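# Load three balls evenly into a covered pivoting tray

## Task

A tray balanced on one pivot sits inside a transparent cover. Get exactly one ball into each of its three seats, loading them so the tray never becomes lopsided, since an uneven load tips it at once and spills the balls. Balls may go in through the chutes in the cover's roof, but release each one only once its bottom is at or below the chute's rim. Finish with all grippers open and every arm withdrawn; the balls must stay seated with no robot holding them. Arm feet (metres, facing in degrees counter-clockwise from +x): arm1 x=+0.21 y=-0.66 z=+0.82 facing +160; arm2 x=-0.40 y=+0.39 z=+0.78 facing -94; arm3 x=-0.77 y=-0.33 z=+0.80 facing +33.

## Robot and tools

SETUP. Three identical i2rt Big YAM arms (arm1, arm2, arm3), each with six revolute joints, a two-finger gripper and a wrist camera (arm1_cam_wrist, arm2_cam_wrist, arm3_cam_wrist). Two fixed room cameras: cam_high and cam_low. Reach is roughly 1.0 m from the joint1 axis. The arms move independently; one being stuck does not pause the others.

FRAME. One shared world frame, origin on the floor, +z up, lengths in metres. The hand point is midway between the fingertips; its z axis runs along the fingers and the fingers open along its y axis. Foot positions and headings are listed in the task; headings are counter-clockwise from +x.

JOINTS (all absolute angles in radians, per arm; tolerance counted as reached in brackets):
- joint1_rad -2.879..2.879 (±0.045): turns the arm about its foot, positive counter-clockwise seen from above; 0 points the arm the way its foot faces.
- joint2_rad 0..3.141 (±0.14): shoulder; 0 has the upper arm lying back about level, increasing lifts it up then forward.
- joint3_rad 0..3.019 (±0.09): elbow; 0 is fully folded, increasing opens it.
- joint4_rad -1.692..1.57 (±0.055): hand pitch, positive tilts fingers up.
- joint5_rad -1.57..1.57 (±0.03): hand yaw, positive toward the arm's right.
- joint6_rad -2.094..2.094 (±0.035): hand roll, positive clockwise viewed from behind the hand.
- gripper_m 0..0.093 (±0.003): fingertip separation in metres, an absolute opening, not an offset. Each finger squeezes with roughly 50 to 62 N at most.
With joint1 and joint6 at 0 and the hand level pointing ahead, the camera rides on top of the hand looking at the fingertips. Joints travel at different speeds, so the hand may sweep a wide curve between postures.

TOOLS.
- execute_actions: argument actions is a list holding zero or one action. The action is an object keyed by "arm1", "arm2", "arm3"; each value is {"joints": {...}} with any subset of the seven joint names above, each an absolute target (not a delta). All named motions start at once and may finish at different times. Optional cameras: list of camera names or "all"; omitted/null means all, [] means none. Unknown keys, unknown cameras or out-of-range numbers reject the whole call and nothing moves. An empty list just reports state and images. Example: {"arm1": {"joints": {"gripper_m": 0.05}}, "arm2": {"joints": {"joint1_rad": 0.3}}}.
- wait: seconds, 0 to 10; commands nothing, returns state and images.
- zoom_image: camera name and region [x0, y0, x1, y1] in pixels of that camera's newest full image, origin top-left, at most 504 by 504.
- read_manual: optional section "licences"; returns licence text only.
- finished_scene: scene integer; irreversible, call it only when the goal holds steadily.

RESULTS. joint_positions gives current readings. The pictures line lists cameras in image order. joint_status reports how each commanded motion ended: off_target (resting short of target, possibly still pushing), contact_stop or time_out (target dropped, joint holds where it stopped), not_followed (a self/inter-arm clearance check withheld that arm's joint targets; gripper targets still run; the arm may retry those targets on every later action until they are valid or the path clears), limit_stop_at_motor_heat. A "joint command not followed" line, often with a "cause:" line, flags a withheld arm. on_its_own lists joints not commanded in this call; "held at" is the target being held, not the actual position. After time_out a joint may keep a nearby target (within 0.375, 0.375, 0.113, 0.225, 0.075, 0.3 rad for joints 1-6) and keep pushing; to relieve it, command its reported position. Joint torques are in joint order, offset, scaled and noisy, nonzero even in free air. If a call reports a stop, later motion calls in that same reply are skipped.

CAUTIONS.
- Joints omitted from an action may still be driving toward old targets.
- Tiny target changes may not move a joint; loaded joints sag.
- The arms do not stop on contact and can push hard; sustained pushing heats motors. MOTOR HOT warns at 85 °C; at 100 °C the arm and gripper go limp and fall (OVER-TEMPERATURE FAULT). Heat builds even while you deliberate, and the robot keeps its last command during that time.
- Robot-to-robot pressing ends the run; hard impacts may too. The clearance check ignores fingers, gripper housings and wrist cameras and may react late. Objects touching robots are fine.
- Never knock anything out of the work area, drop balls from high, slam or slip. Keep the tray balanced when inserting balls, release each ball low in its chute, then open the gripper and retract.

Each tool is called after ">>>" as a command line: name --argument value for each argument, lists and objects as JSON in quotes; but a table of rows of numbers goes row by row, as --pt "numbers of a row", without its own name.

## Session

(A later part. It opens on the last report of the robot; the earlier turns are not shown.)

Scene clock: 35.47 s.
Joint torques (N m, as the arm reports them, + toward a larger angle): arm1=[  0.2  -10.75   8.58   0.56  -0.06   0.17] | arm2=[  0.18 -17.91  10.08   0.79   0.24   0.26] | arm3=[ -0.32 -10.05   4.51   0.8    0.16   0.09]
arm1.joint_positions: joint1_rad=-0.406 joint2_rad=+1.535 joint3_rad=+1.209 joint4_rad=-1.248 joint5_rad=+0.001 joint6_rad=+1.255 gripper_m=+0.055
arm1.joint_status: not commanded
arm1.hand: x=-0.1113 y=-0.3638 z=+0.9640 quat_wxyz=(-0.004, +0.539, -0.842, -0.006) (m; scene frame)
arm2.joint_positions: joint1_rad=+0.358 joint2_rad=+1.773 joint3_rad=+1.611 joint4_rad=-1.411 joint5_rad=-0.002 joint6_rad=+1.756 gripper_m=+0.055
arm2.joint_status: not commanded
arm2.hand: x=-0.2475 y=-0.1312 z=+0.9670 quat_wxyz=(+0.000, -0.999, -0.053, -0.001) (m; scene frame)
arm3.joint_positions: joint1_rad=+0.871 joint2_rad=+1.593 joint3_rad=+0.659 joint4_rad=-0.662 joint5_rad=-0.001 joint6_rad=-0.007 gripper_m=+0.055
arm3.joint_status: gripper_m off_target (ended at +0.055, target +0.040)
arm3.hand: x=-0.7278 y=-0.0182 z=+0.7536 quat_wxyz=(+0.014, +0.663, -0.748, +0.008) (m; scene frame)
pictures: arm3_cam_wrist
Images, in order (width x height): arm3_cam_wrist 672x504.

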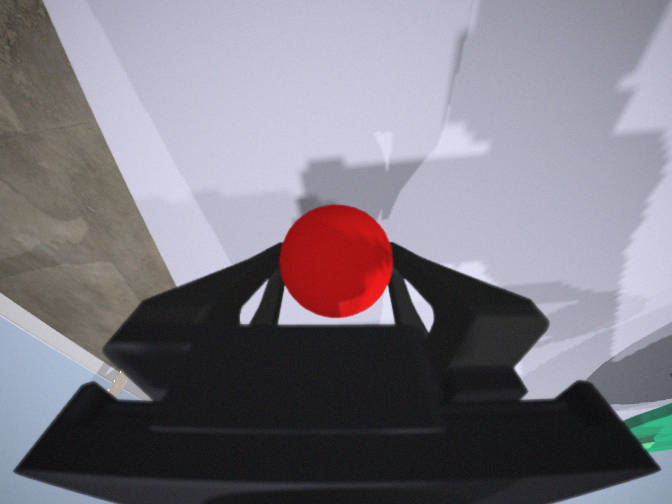

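>>> execute_actions --actions '[{"arm3":{"joints":{"joint2_rad":1.04,"joint3_rad":0.99,"joint4_rad":-1.503,"joint6_rad":0.96}}}]' --cameras '[]'

>>> execute_actions --actions '[{"arm3":{"joints":{"joint1_rad":-0.667}}}]' --cameras '[]'

>>> execute_actions --actions '[{"arm3":{"joints":{"joint2_rad":1.37,"joint3_rad":1.22,"joint4_rad":-1.38}}}]' --cameras '["arm3_cam_wrist","cam_high","cam_low"]'

Scene clock: 39.50 s.
Joint torques (N m, as the arm reports them, + toward a larger angle): arm1=[  0.22 -10.75   8.58   0.56  -0.06   0.17] | arm2=[  0.07 -17.98   9.99   0.78   0.25   0.27] | arm3=[-0.18 -3.57  8.43 -0.47  0.26  0.13]
arm1.joint_positions: joint1_rad=-0.406 joint2_rad=+1.535 joint3_rad=+1.209 joint4_rad=-1.248 joint5_rad=+0.001 joint6_rad=+1.255 gripper_m=+0.055
arm1.joint_status: not commanded
arm1.hand: x=-0.1113 y=-0.3638 z=+0.9640 quat_wxyz=(-0.004, +0.539, -0.842, -0.006) (m; scene frame)
arm2.joint_positions: joint1_rad=+0.358 joint2_rad=+1.773 joint3_rad=+1.611 joint4_rad=-1.411 joint5_rad=-0.002 joint6_rad=+1.756 gripper_m=+0.055
arm2.joint_status: not commanded
arm2.hand: x=-0.2475 y=-0.1312 z=+0.9670 quat_wxyz=(+0.000, -0.999, -0.053, -0.001) (m; scene frame)
arm3.joint_positions: joint1_rad=+0.871 joint2_rad=+1.038 joint3_rad=+0.977 joint4_rad=-1.488 joint5_rad=-0.001 joint6_rad=+0.952 gripper_m=+0.055
arm3.joint_status: all done
arm3.hand: x=-0.7319 y=-0.0613 z=+1.0211 quat_wxyz=(+0.000, +0.243, -0.970, -0.008) (m; scene frame)
pictures: none
No camera images: the call's "cameras" was empty. Leave "cameras" out to get every camera's image.

Scene clock: 41.27 s.
Joint torques (N m, as the arm reports them, + toward a larger angle): arm1=[  0.12 -10.8    8.59   0.57  -0.06   0.17] | arm2=[  0.2  -17.81   9.99   0.78   0.25   0.27] | arm3=[-0.07 -4.74  8.5  -0.45  0.2   0.1 ]
arm1.joint_positions: joint1_rad=-0.406 joint2_rad=+1.535 joint3_rad=+1.209 joint4_rad=-1.248 joint5_rad=+0.001 joint6_rad=+1.255 gripper_m=+0.055
arm1.joint_status: not commanded
arm1.hand: x=-0.1113 y=-0.3638 z=+0.9640 quat_wxyz=(-0.004, +0.539, -0.842, -0.006) (m; scene frame)
arm2.joint_positions: joint1_rad=+0.358 joint2_rad=+1.773 joint3_rad=+1.611 joint4_rad=-1.411 joint5_rad=-0.002 joint6_rad=+1.756 gripper_m=+0.055
arm2.joint_status: not commanded
arm2.hand: x=-0.2475 y=-0.1312 z=+0.9670 quat_wxyz=(+0.000, -0.999, -0.053, -0.001) (m; scene frame)
arm3.joint_positions: joint1_rad=-0.662 joint2_rad=+1.039 joint3_rad=+0.977 joint4_rad=-1.488 joint5_rad=+0.000 joint6_rad=+0.954 gripper_m=+0.055
arm3.joint_status: all done
arm3.hand: x=-0.4938 y=-0.3585 z=+1.0210 quat_wxyz=(-0.008, -0.498, -0.867, +0.000) (m; scene frame)
pictures: none
No camera images: the call's "cameras" was empty. Leave "cameras" out to get every camera's image.

Scene clock: 42.33 s.
Joint torques (N m, as the arm reports them, + toward a larger angle): arm1=[  0.15 -10.8    8.6    0.57  -0.06   0.17] | arm2=[  0.16 -17.68   9.99   0.78   0.24   0.28] | arm3=[ -0.38 -11.06  10.35   0.23   0.18   0.12]
arm1.joint_positions: joint1_rad=-0.406 joint2_rad=+1.535 joint3_rad=+1.209 joint4_rad=-1.248 joint5_rad=+0.001 joint6_rad=+1.255 gripper_m=+0.055
arm1.joint_status: not commanded
arm1.hand: x=-0.1113 y=-0.3638 z=+0.9640 quat_wxyz=(-0.004, +0.539, -0.842, -0.006) (m; scene frame)
arm2.joint_positions: joint1_rad=+0.358 joint2_rad=+1.773 joint3_rad=+1.611 joint4_rad=-1.411 joint5_rad=-0.002 joint6_rad=+1.756 gripper_m=+0.055
arm2.joint_status: not commanded
arm2.hand: x=-0.2475 y=-0.1312 z=+0.9670 quat_wxyz=(+0.000, -0.999, -0.053, -0.001) (m; scene frame)
arm3.joint_positions: joint1_rad=-0.662 joint2_rad=+1.390 joint3_rad=+1.178 joint4_rad=-1.387 joint5_rad=+0.000 joint6_rad=+0.954 gripper_m=+0.055
arm3.joint_status: all done
arm3.hand: x=-0.3819 y=-0.3688 z=+0.9879 quat_wxyz=(+0.014, -0.499, -0.867, +0.010) (m; scene frame)
pictures: arm3_cam_wrist, cam_high, cam_low
Images, in order (width x height): arm3_cam_wrist 672x504, cam_high 672x504, cam_low 672x504.

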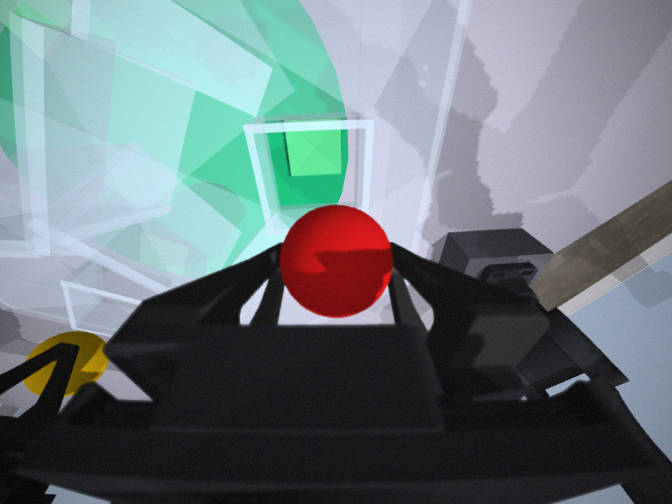

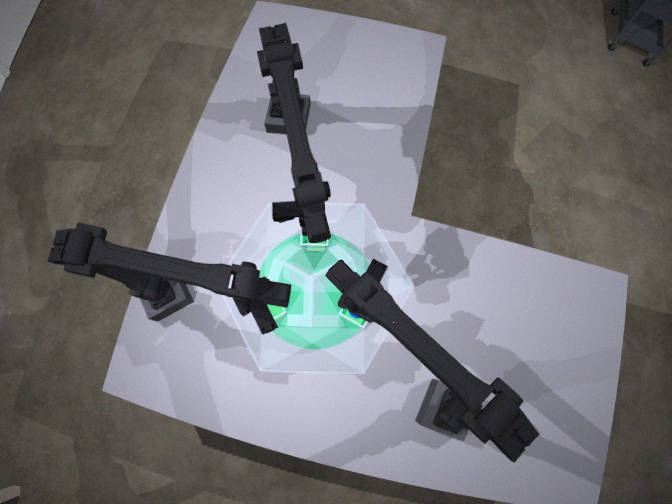

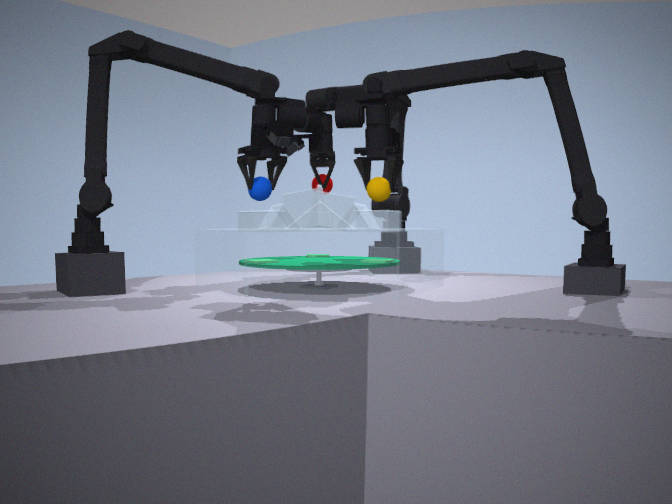

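>>> execute_actions --actions '[{"arm3":{"joints":{"joint1_rad":-0.685,"joint2_rad":1.438,"joint4_rad":-1.285,"joint6_rad":0.93}}}]' --cameras '["arm3_cam_wrist","cam_low"]'

>>> zoom_image --camera "cam_low" --region '[220, 140, 420, 280]'

Scene clock: 44.53 s.
Joint torques (N m, as the arm reports them, + toward a larger angle): arm1=[  0.22 -10.73   8.6    0.56  -0.06   0.17] | arm2=[  0.11 -17.87  10.02   0.83   0.24   0.26] | arm3=[ -0.52 -10.78  10.27   0.75   0.21  -0.01]
arm1.joint_positions: joint1_rad=-0.406 joint2_rad=+1.535 joint3_rad=+1.209 joint4_rad=-1.248 joint5_rad=+0.001 joint6_rad=+1.255 gripper_m=+0.055
arm1.joint_status: not commanded
arm1.hand: x=-0.1113 y=-0.3638 z=+0.9640 quat_wxyz=(-0.004, +0.539, -0.842, -0.006) (m; scene frame)
arm2.joint_positions: joint1_rad=+0.358 joint2_rad=+1.773 joint3_rad=+1.611 joint4_rad=-1.411 joint5_rad=-0.002 joint6_rad=+1.756 gripper_m=+0.055
arm2.joint_status: not commanded
arm2.hand: x=-0.2475 y=-0.1312 z=+0.9670 quat_wxyz=(+0.000, -0.999, -0.053, -0.001) (m; scene frame)
arm3.joint_positions: joint1_rad=-0.675 joint2_rad=+1.445 joint3_rad=+1.178 joint4_rad=-1.300 joint5_rad=+0.000 joint6_rad=+0.938 gripper_m=+0.055
arm3.joint_status: all done
arm3.hand: x=-0.3585 y=-0.3764 z=+0.9666 quat_wxyz=(-0.001, -0.497, -0.868, +0.003) (m; scene frame)
pictures: arm3_cam_wrist, cam_low
Images, in order (width x height): arm3_cam_wrist 672x504, cam_low 672x504.

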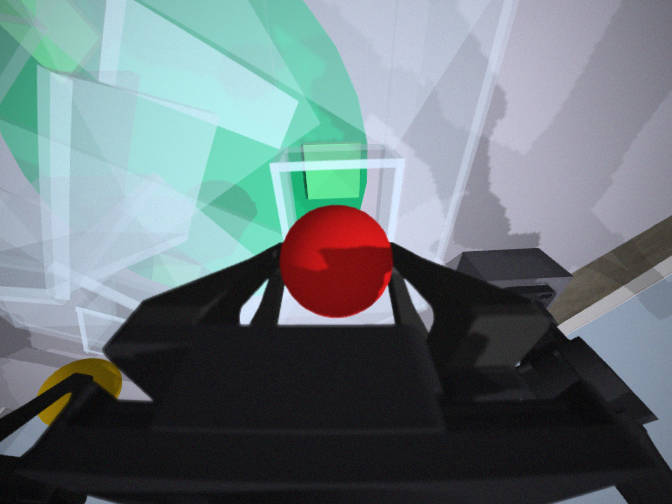

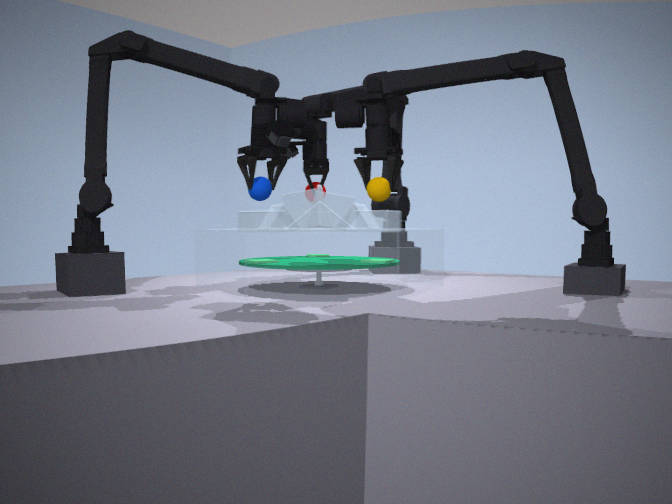

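Region (220, 140, 420, 280) of cam_low's 672x504 image, scaled by 2.520, with more detail than that image has; it fills the top 353 rows of this view, and the rest is white.

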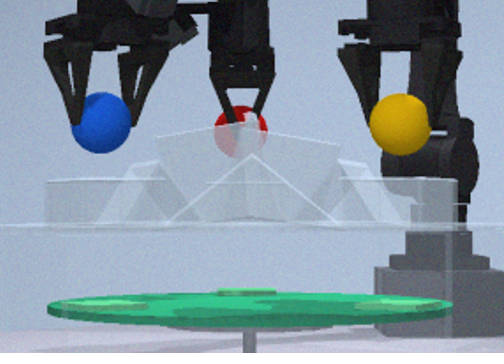

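>>> execute_actions --actions '[{"arm1":{"joints":{"joint2_rad":1.56,"joint3_rad":1.14,"joint4_rad":-1.128}},"arm2":{"joints":{"joint2_rad":1.78,"joint3_rad":1.537,"joint4_rad":-1.30}},"arm3":{"joints":{"joint1_rad":-0.655,"joint2_rad":1.463,"joint3_rad":1.105,"joint4_rad":-1.183}}}]'

>>> zoom_image --camera "cam_low" --region '[220, 140, 420, 280]'

Scene clock: 47.17 s.
Joint torques (N m, as the arm reports them, + toward a larger angle): arm1=[  0.23 -10.81   8.08   0.56  -0.06   0.17] | arm2=[  0.21 -17.17   9.56   0.78   0.24   0.27] | arm3=[  0.6  -10.96   8.28   0.77   0.18   0.  ]
arm1.joint_positions: joint1_rad=-0.406 joint2_rad=+1.572 joint3_rad=+1.140 joint4_rad=-1.138 joint5_rad=+0.001 joint6_rad=+1.255 gripper_m=+0.055
arm1.joint_status: all done
arm1.hand: x=-0.1115 y=-0.3631 z=+0.9244 quat_wxyz=(-0.004, +0.539, -0.842, -0.008) (m; scene frame)
arm2.joint_positions: joint1_rad=+0.358 joint2_rad=+1.782 joint3_rad=+1.530 joint4_rad=-1.311 joint5_rad=-0.002 joint6_rad=+1.756 gripper_m=+0.055
arm2.joint_status: all done
arm2.hand: x=-0.2478 y=-0.1301 z=+0.9320 quat_wxyz=(-0.005, -0.999, -0.053, -0.003) (m; scene frame)
arm3.joint_positions: joint1_rad=-0.665 joint2_rad=+1.468 joint3_rad=+1.085 joint4_rad=-1.198 joint5_rad=+0.000 joint6_rad=+0.937 gripper_m=+0.055
arm3.joint_status: all done
arm3.hand: x=-0.3671 y=-0.3714 z=+0.9241 quat_wxyz=(+0.006, -0.492, -0.870, +0.006) (m; scene frame)
pictures: arm1_cam_wrist, arm2_cam_wrist, arm3_cam_wrist, cam_high, cam_low
Images, in order (width x height): arm1_cam_wrist 672x504, arm2_cam_wrist 672x504, arm3_cam_wrist 672x504, cam_high 672x504, cam_low 672x504.

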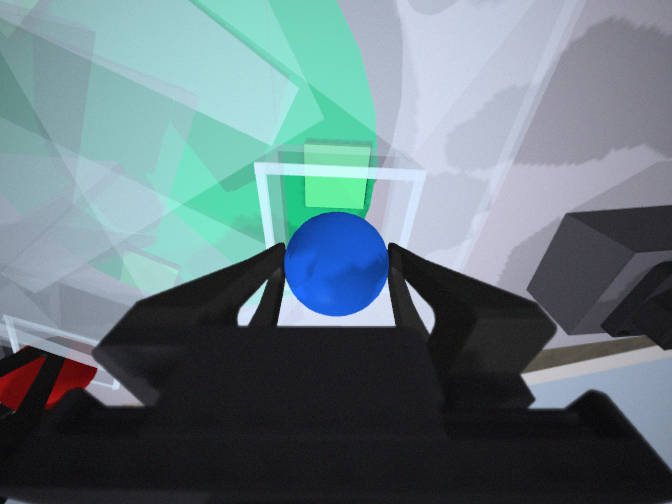

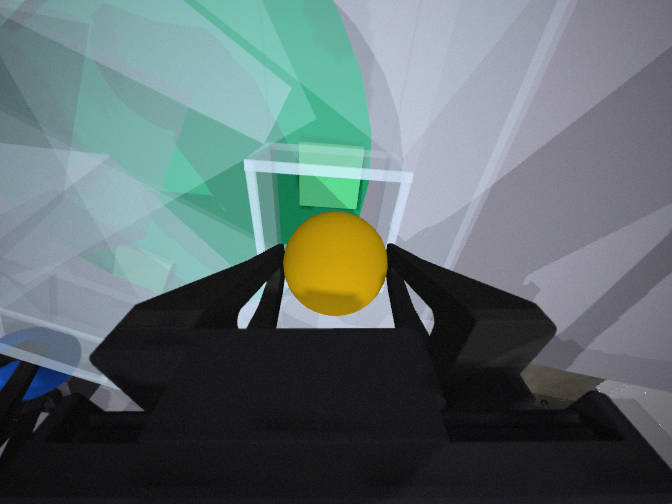

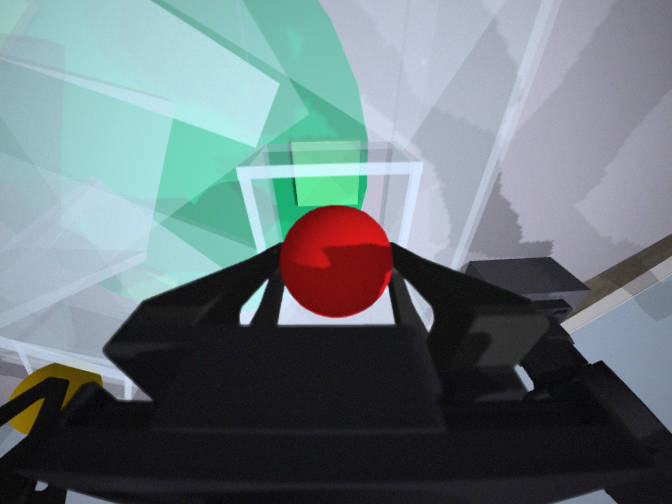

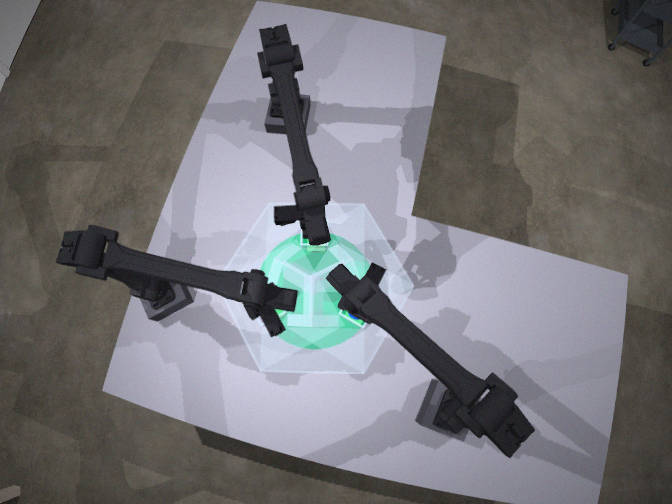

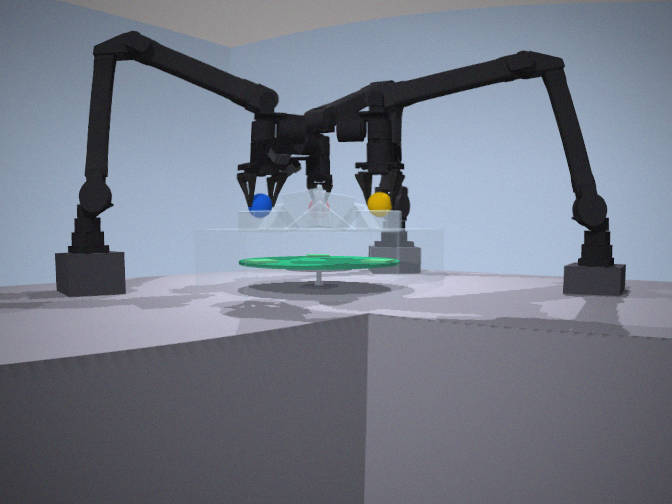

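Region (220, 140, 420, 280) of cam_low's 672x504 image, scaled by 2.520, with more detail than that image has; it fills the top 353 rows of this view, and the rest is white.

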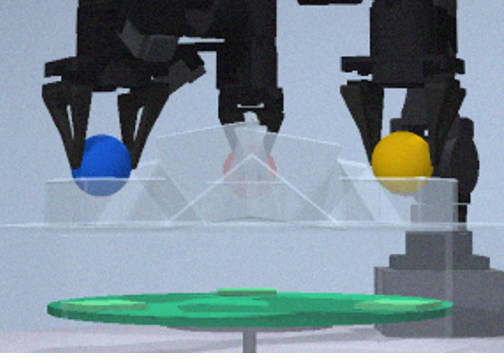

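>>> execute_actions --actions '[{"arm2":{"joints":{"joint2_rad":1.797,"joint4_rad":-1.29}},"arm3":{"joints":{"joint2_rad":1.478,"joint3_rad":1.135}}}]' --cameras '["arm2_cam_wrist","arm3_cam_wrist"]'

Scene clock: 48.60 s.
Joint torques (N m, as the arm reports them, + toward a larger angle): arm1=[  0.22 -10.97   7.99   0.56  -0.06   0.17] | arm2=[  0.2  -16.55   9.6    0.8    0.25   0.25] | arm3=[ 0.6  -9.95 10.67  0.56  0.18  0.01]
arm1.joint_positions: joint1_rad=-0.406 joint2_rad=+1.572 joint3_rad=+1.140 joint4_rad=-1.138 joint5_rad=+0.001 joint6_rad=+1.255 gripper_m=+0.055
arm1.joint_status: not commanded
arm1.hand: x=-0.1115 y=-0.3631 z=+0.9244 quat_wxyz=(-0.004, +0.539, -0.842, -0.008) (m; scene frame)
arm2.joint_positions: joint1_rad=+0.358 joint2_rad=+1.789 joint3_rad=+1.530 joint4_rad=-1.301 joint5_rad=-0.002 joint6_rad=+1.756 gripper_m=+0.055
arm2.joint_status: all done
arm2.hand: x=-0.2471 y=-0.1326 z=+0.9287 quat_wxyz=(-0.006, -0.999, -0.053, -0.003) (m; scene frame)
arm3.joint_positions: joint1_rad=-0.665 joint2_rad=+1.472 joint3_rad=+1.085 joint4_rad=-1.198 joint5_rad=+0.000 joint6_rad=+0.937 gripper_m=+0.055
arm3.joint_status: all done
arm3.hand: x=-0.3672 y=-0.3714 z=+0.9227 quat_wxyz=(+0.008, -0.492, -0.870, +0.007) (m; scene frame)
pictures: arm2_cam_wrist, arm3_cam_wrist
Images, in order (width x height): arm2_cam_wrist 672x504, arm3_cam_wrist 672x504.

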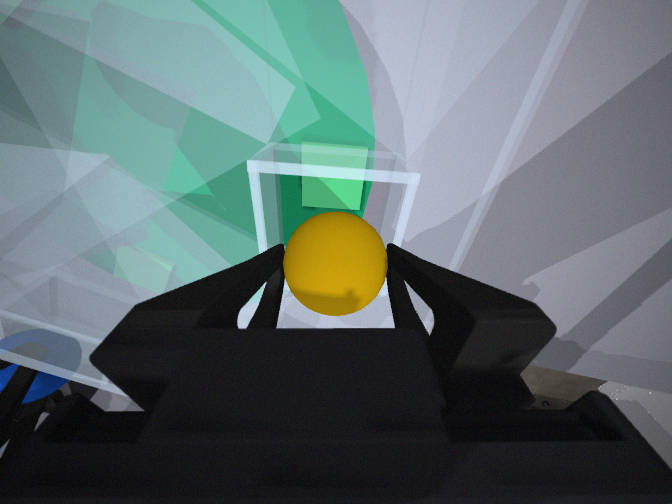

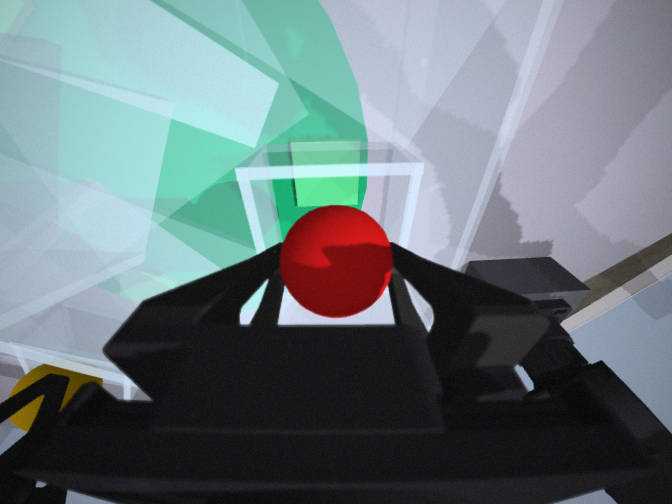

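Nudge arm3 via the wrist, then release.

>>> execute_actions --actions '[{"arm3":{"joints":{"joint4_rad":-1.16}}}]' --cameras '[]'

>>> execute_actions --actions '[{"arm1":{"joints":{"gripper_m":0.068}},"arm2":{"joints":{"gripper_m":0.068}},"arm3":{"joints":{"gripper_m":0.068}}}]' --cameras '["cam_low","arm1_cam_wrist"]'

>>> execute_actions --actions '[{"arm1":{"joints":{"joint2_rad":0.9,"joint4_rad":-1.4}},"arm2":{"joints":{"joint2_rad":1.0,"joint3_rad":1.3,"joint4_rad":-1.4}},"arm3":{"joints":{"joint2_rad":0.8,"joint4_rad":-1.4}}}]' --cameras '["cam_low","cam_high"]'

Scene clock: 50.13 s.
Joint torques (N m, as the arm reports them, + toward a larger angle): arm1=[  0.08 -11.     8.     0.57  -0.06   0.17] | arm2=[  0.06 -16.45   9.6    0.83   0.24   0.27] | arm3=[ 1.33 -9.8  10.69  0.73  0.21  0.01]
arm1.joint_positions: joint1_rad=-0.406 joint2_rad=+1.572 joint3_rad=+1.140 joint4_rad=-1.138 joint5_rad=+0.001 joint6_rad=+1.255 gripper_m=+0.055
arm1.joint_status: not commanded
arm1.hand: x=-0.1115 y=-0.3631 z=+0.9244 quat_wxyz=(-0.004, +0.539, -0.842, -0.008) (m; scene frame)
arm2.joint_positions: joint1_rad=+0.358 joint2_rad=+1.789 joint3_rad=+1.530 joint4_rad=-1.301 joint5_rad=-0.002 joint6_rad=+1.756 gripper_m=+0.055
arm2.joint_status: not commanded
arm2.hand: x=-0.2471 y=-0.1326 z=+0.9287 quat_wxyz=(-0.006, -0.999, -0.053, -0.003) (m; scene frame)
arm3.joint_positions: joint1_rad=-0.665 joint2_rad=+1.472 joint3_rad=+1.085 joint4_rad=-1.176 joint5_rad=+0.000 joint6_rad=+0.937 gripper_m=+0.055
arm3.joint_status: all done
arm3.hand: x=-0.3618 y=-0.3719 z=+0.9226 quat_wxyz=(-0.002, -0.492, -0.870, +0.002) (m; scene frame)
pictures: none
No camera images: the call's "cameras" was empty. Leave "cameras" out to get every camera's image.

Scene clock: 50.70 s.
Joint torques (N m, as the arm reports them, + toward a larger angle): arm1=[  0.11 -11.02   7.99   0.56  -0.06   0.17] | arm2=[  0.18 -16.58   9.61   0.82   0.24   0.26] | arm3=[ 1.36 -9.73 10.64  1.02 -0.3   0.07]
arm1.joint_positions: joint1_rad=-0.406 joint2_rad=+1.571 joint3_rad=+1.140 joint4_rad=-1.138 joint5_rad=+0.001 joint6_rad=+1.255 gripper_m=+0.068
arm1.joint_status: all done
arm1.hand: x=-0.1115 y=-0.3631 z=+0.9245 quat_wxyz=(-0.004, +0.539, -0.842, -0.009) (m; scene frame)
arm2.joint_positions: joint1_rad=+0.358 joint2_rad=+1.789 joint3_rad=+1.530 joint4_rad=-1.301 joint5_rad=-0.002 joint6_rad=+1.757 gripper_m=+0.068
arm2.joint_status: all done
arm2.hand: x=-0.2471 y=-0.1326 z=+0.9287 quat_wxyz=(-0.006, -0.999, -0.053, -0.003) (m; scene frame)
arm3.joint_positions: joint1_rad=-0.665 joint2_rad=+1.471 joint3_rad=+1.085 joint4_rad=-1.182 joint5_rad=+0.012 joint6_rad=+0.931 gripper_m=+0.068
arm3.joint_status: all done
arm3.hand: x=-0.3634 y=-0.3740 z=+0.9230 quat_wxyz=(-0.002, -0.490, -0.872, +0.009) (m; scene frame)
pictures: arm1_cam_wrist, cam_low
Images, in order (width x height): arm1_cam_wrist 672x504, cam_low 672x504.

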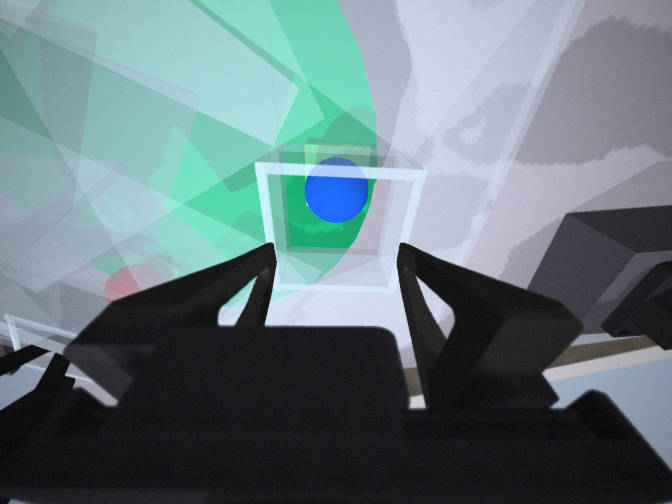

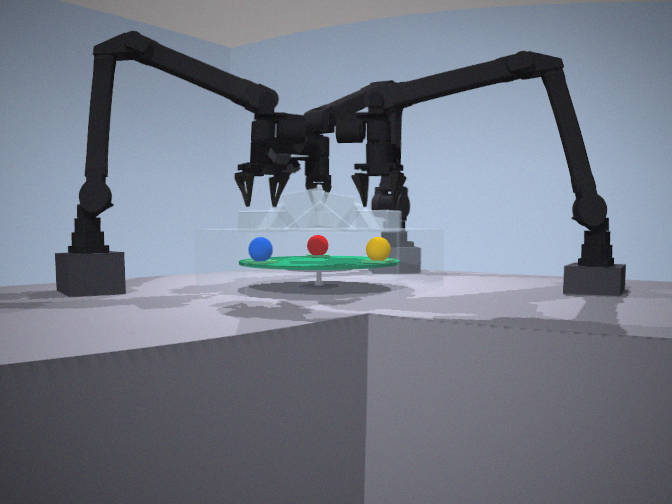

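Scene clock: 52.30 s.
Joint torques (N m, as the arm reports them, + toward a larger angle): arm1=[ 0.27 -2.62  9.15  0.63 -0.07  0.13] | arm2=[ 0.29 -3.8  10.18  0.73  0.24  0.22] | arm3=[ 0.98 -0.55 10.16  0.48 -0.01  0.02]
arm1.joint_positions: joint1_rad=-0.406 joint2_rad=+0.898 joint3_rad=+1.140 joint4_rad=-1.394 joint5_rad=+0.001 joint6_rad=+1.255 gripper_m=+0.068
arm1.joint_status: all done
arm1.hand: x=-0.0175 y=-0.4535 z=+1.1550 quat_wxyz=(+0.048, +0.527, -0.822, -0.209) (m; scene frame)
arm2.joint_positions: joint1_rad=+0.358 joint2_rad=+0.996 joint3_rad=+1.295 joint4_rad=-1.390 joint5_rad=-0.002 joint6_rad=+1.757 gripper_m=+0.068
arm2.joint_status: all done
arm2.hand: x=-0.3021 y=+0.0506 z=+1.1657 quat_wxyz=(-0.232, -0.970, -0.051, -0.058) (m; scene frame)
arm3.joint_positions: joint1_rad=-0.665 joint2_rad=+0.792 joint3_rad=+1.106 joint4_rad=-1.387 joint5_rad=+0.004 joint6_rad=+0.931 gripper_m=+0.068
arm3.joint_status: all done
arm3.hand: x=-0.4828 y=-0.3602 z=+1.1489 quat_wxyz=(-0.225, -0.475, -0.846, -0.095) (m; scene frame)
pictures: cam_high, cam_low
Images, in order (width x height): cam_high 672x504, cam_low 672x504.

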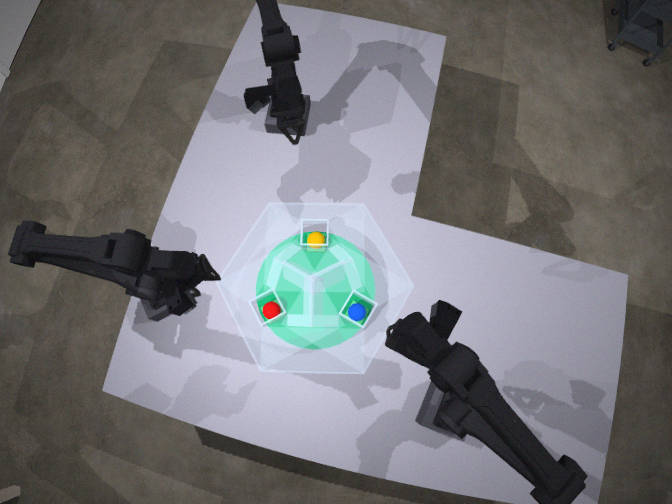

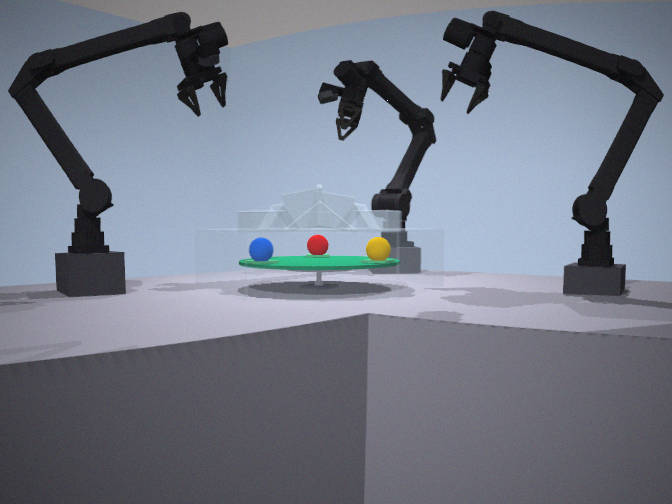

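>>> finished_scene --scene 1

The scene is finished: the task was done.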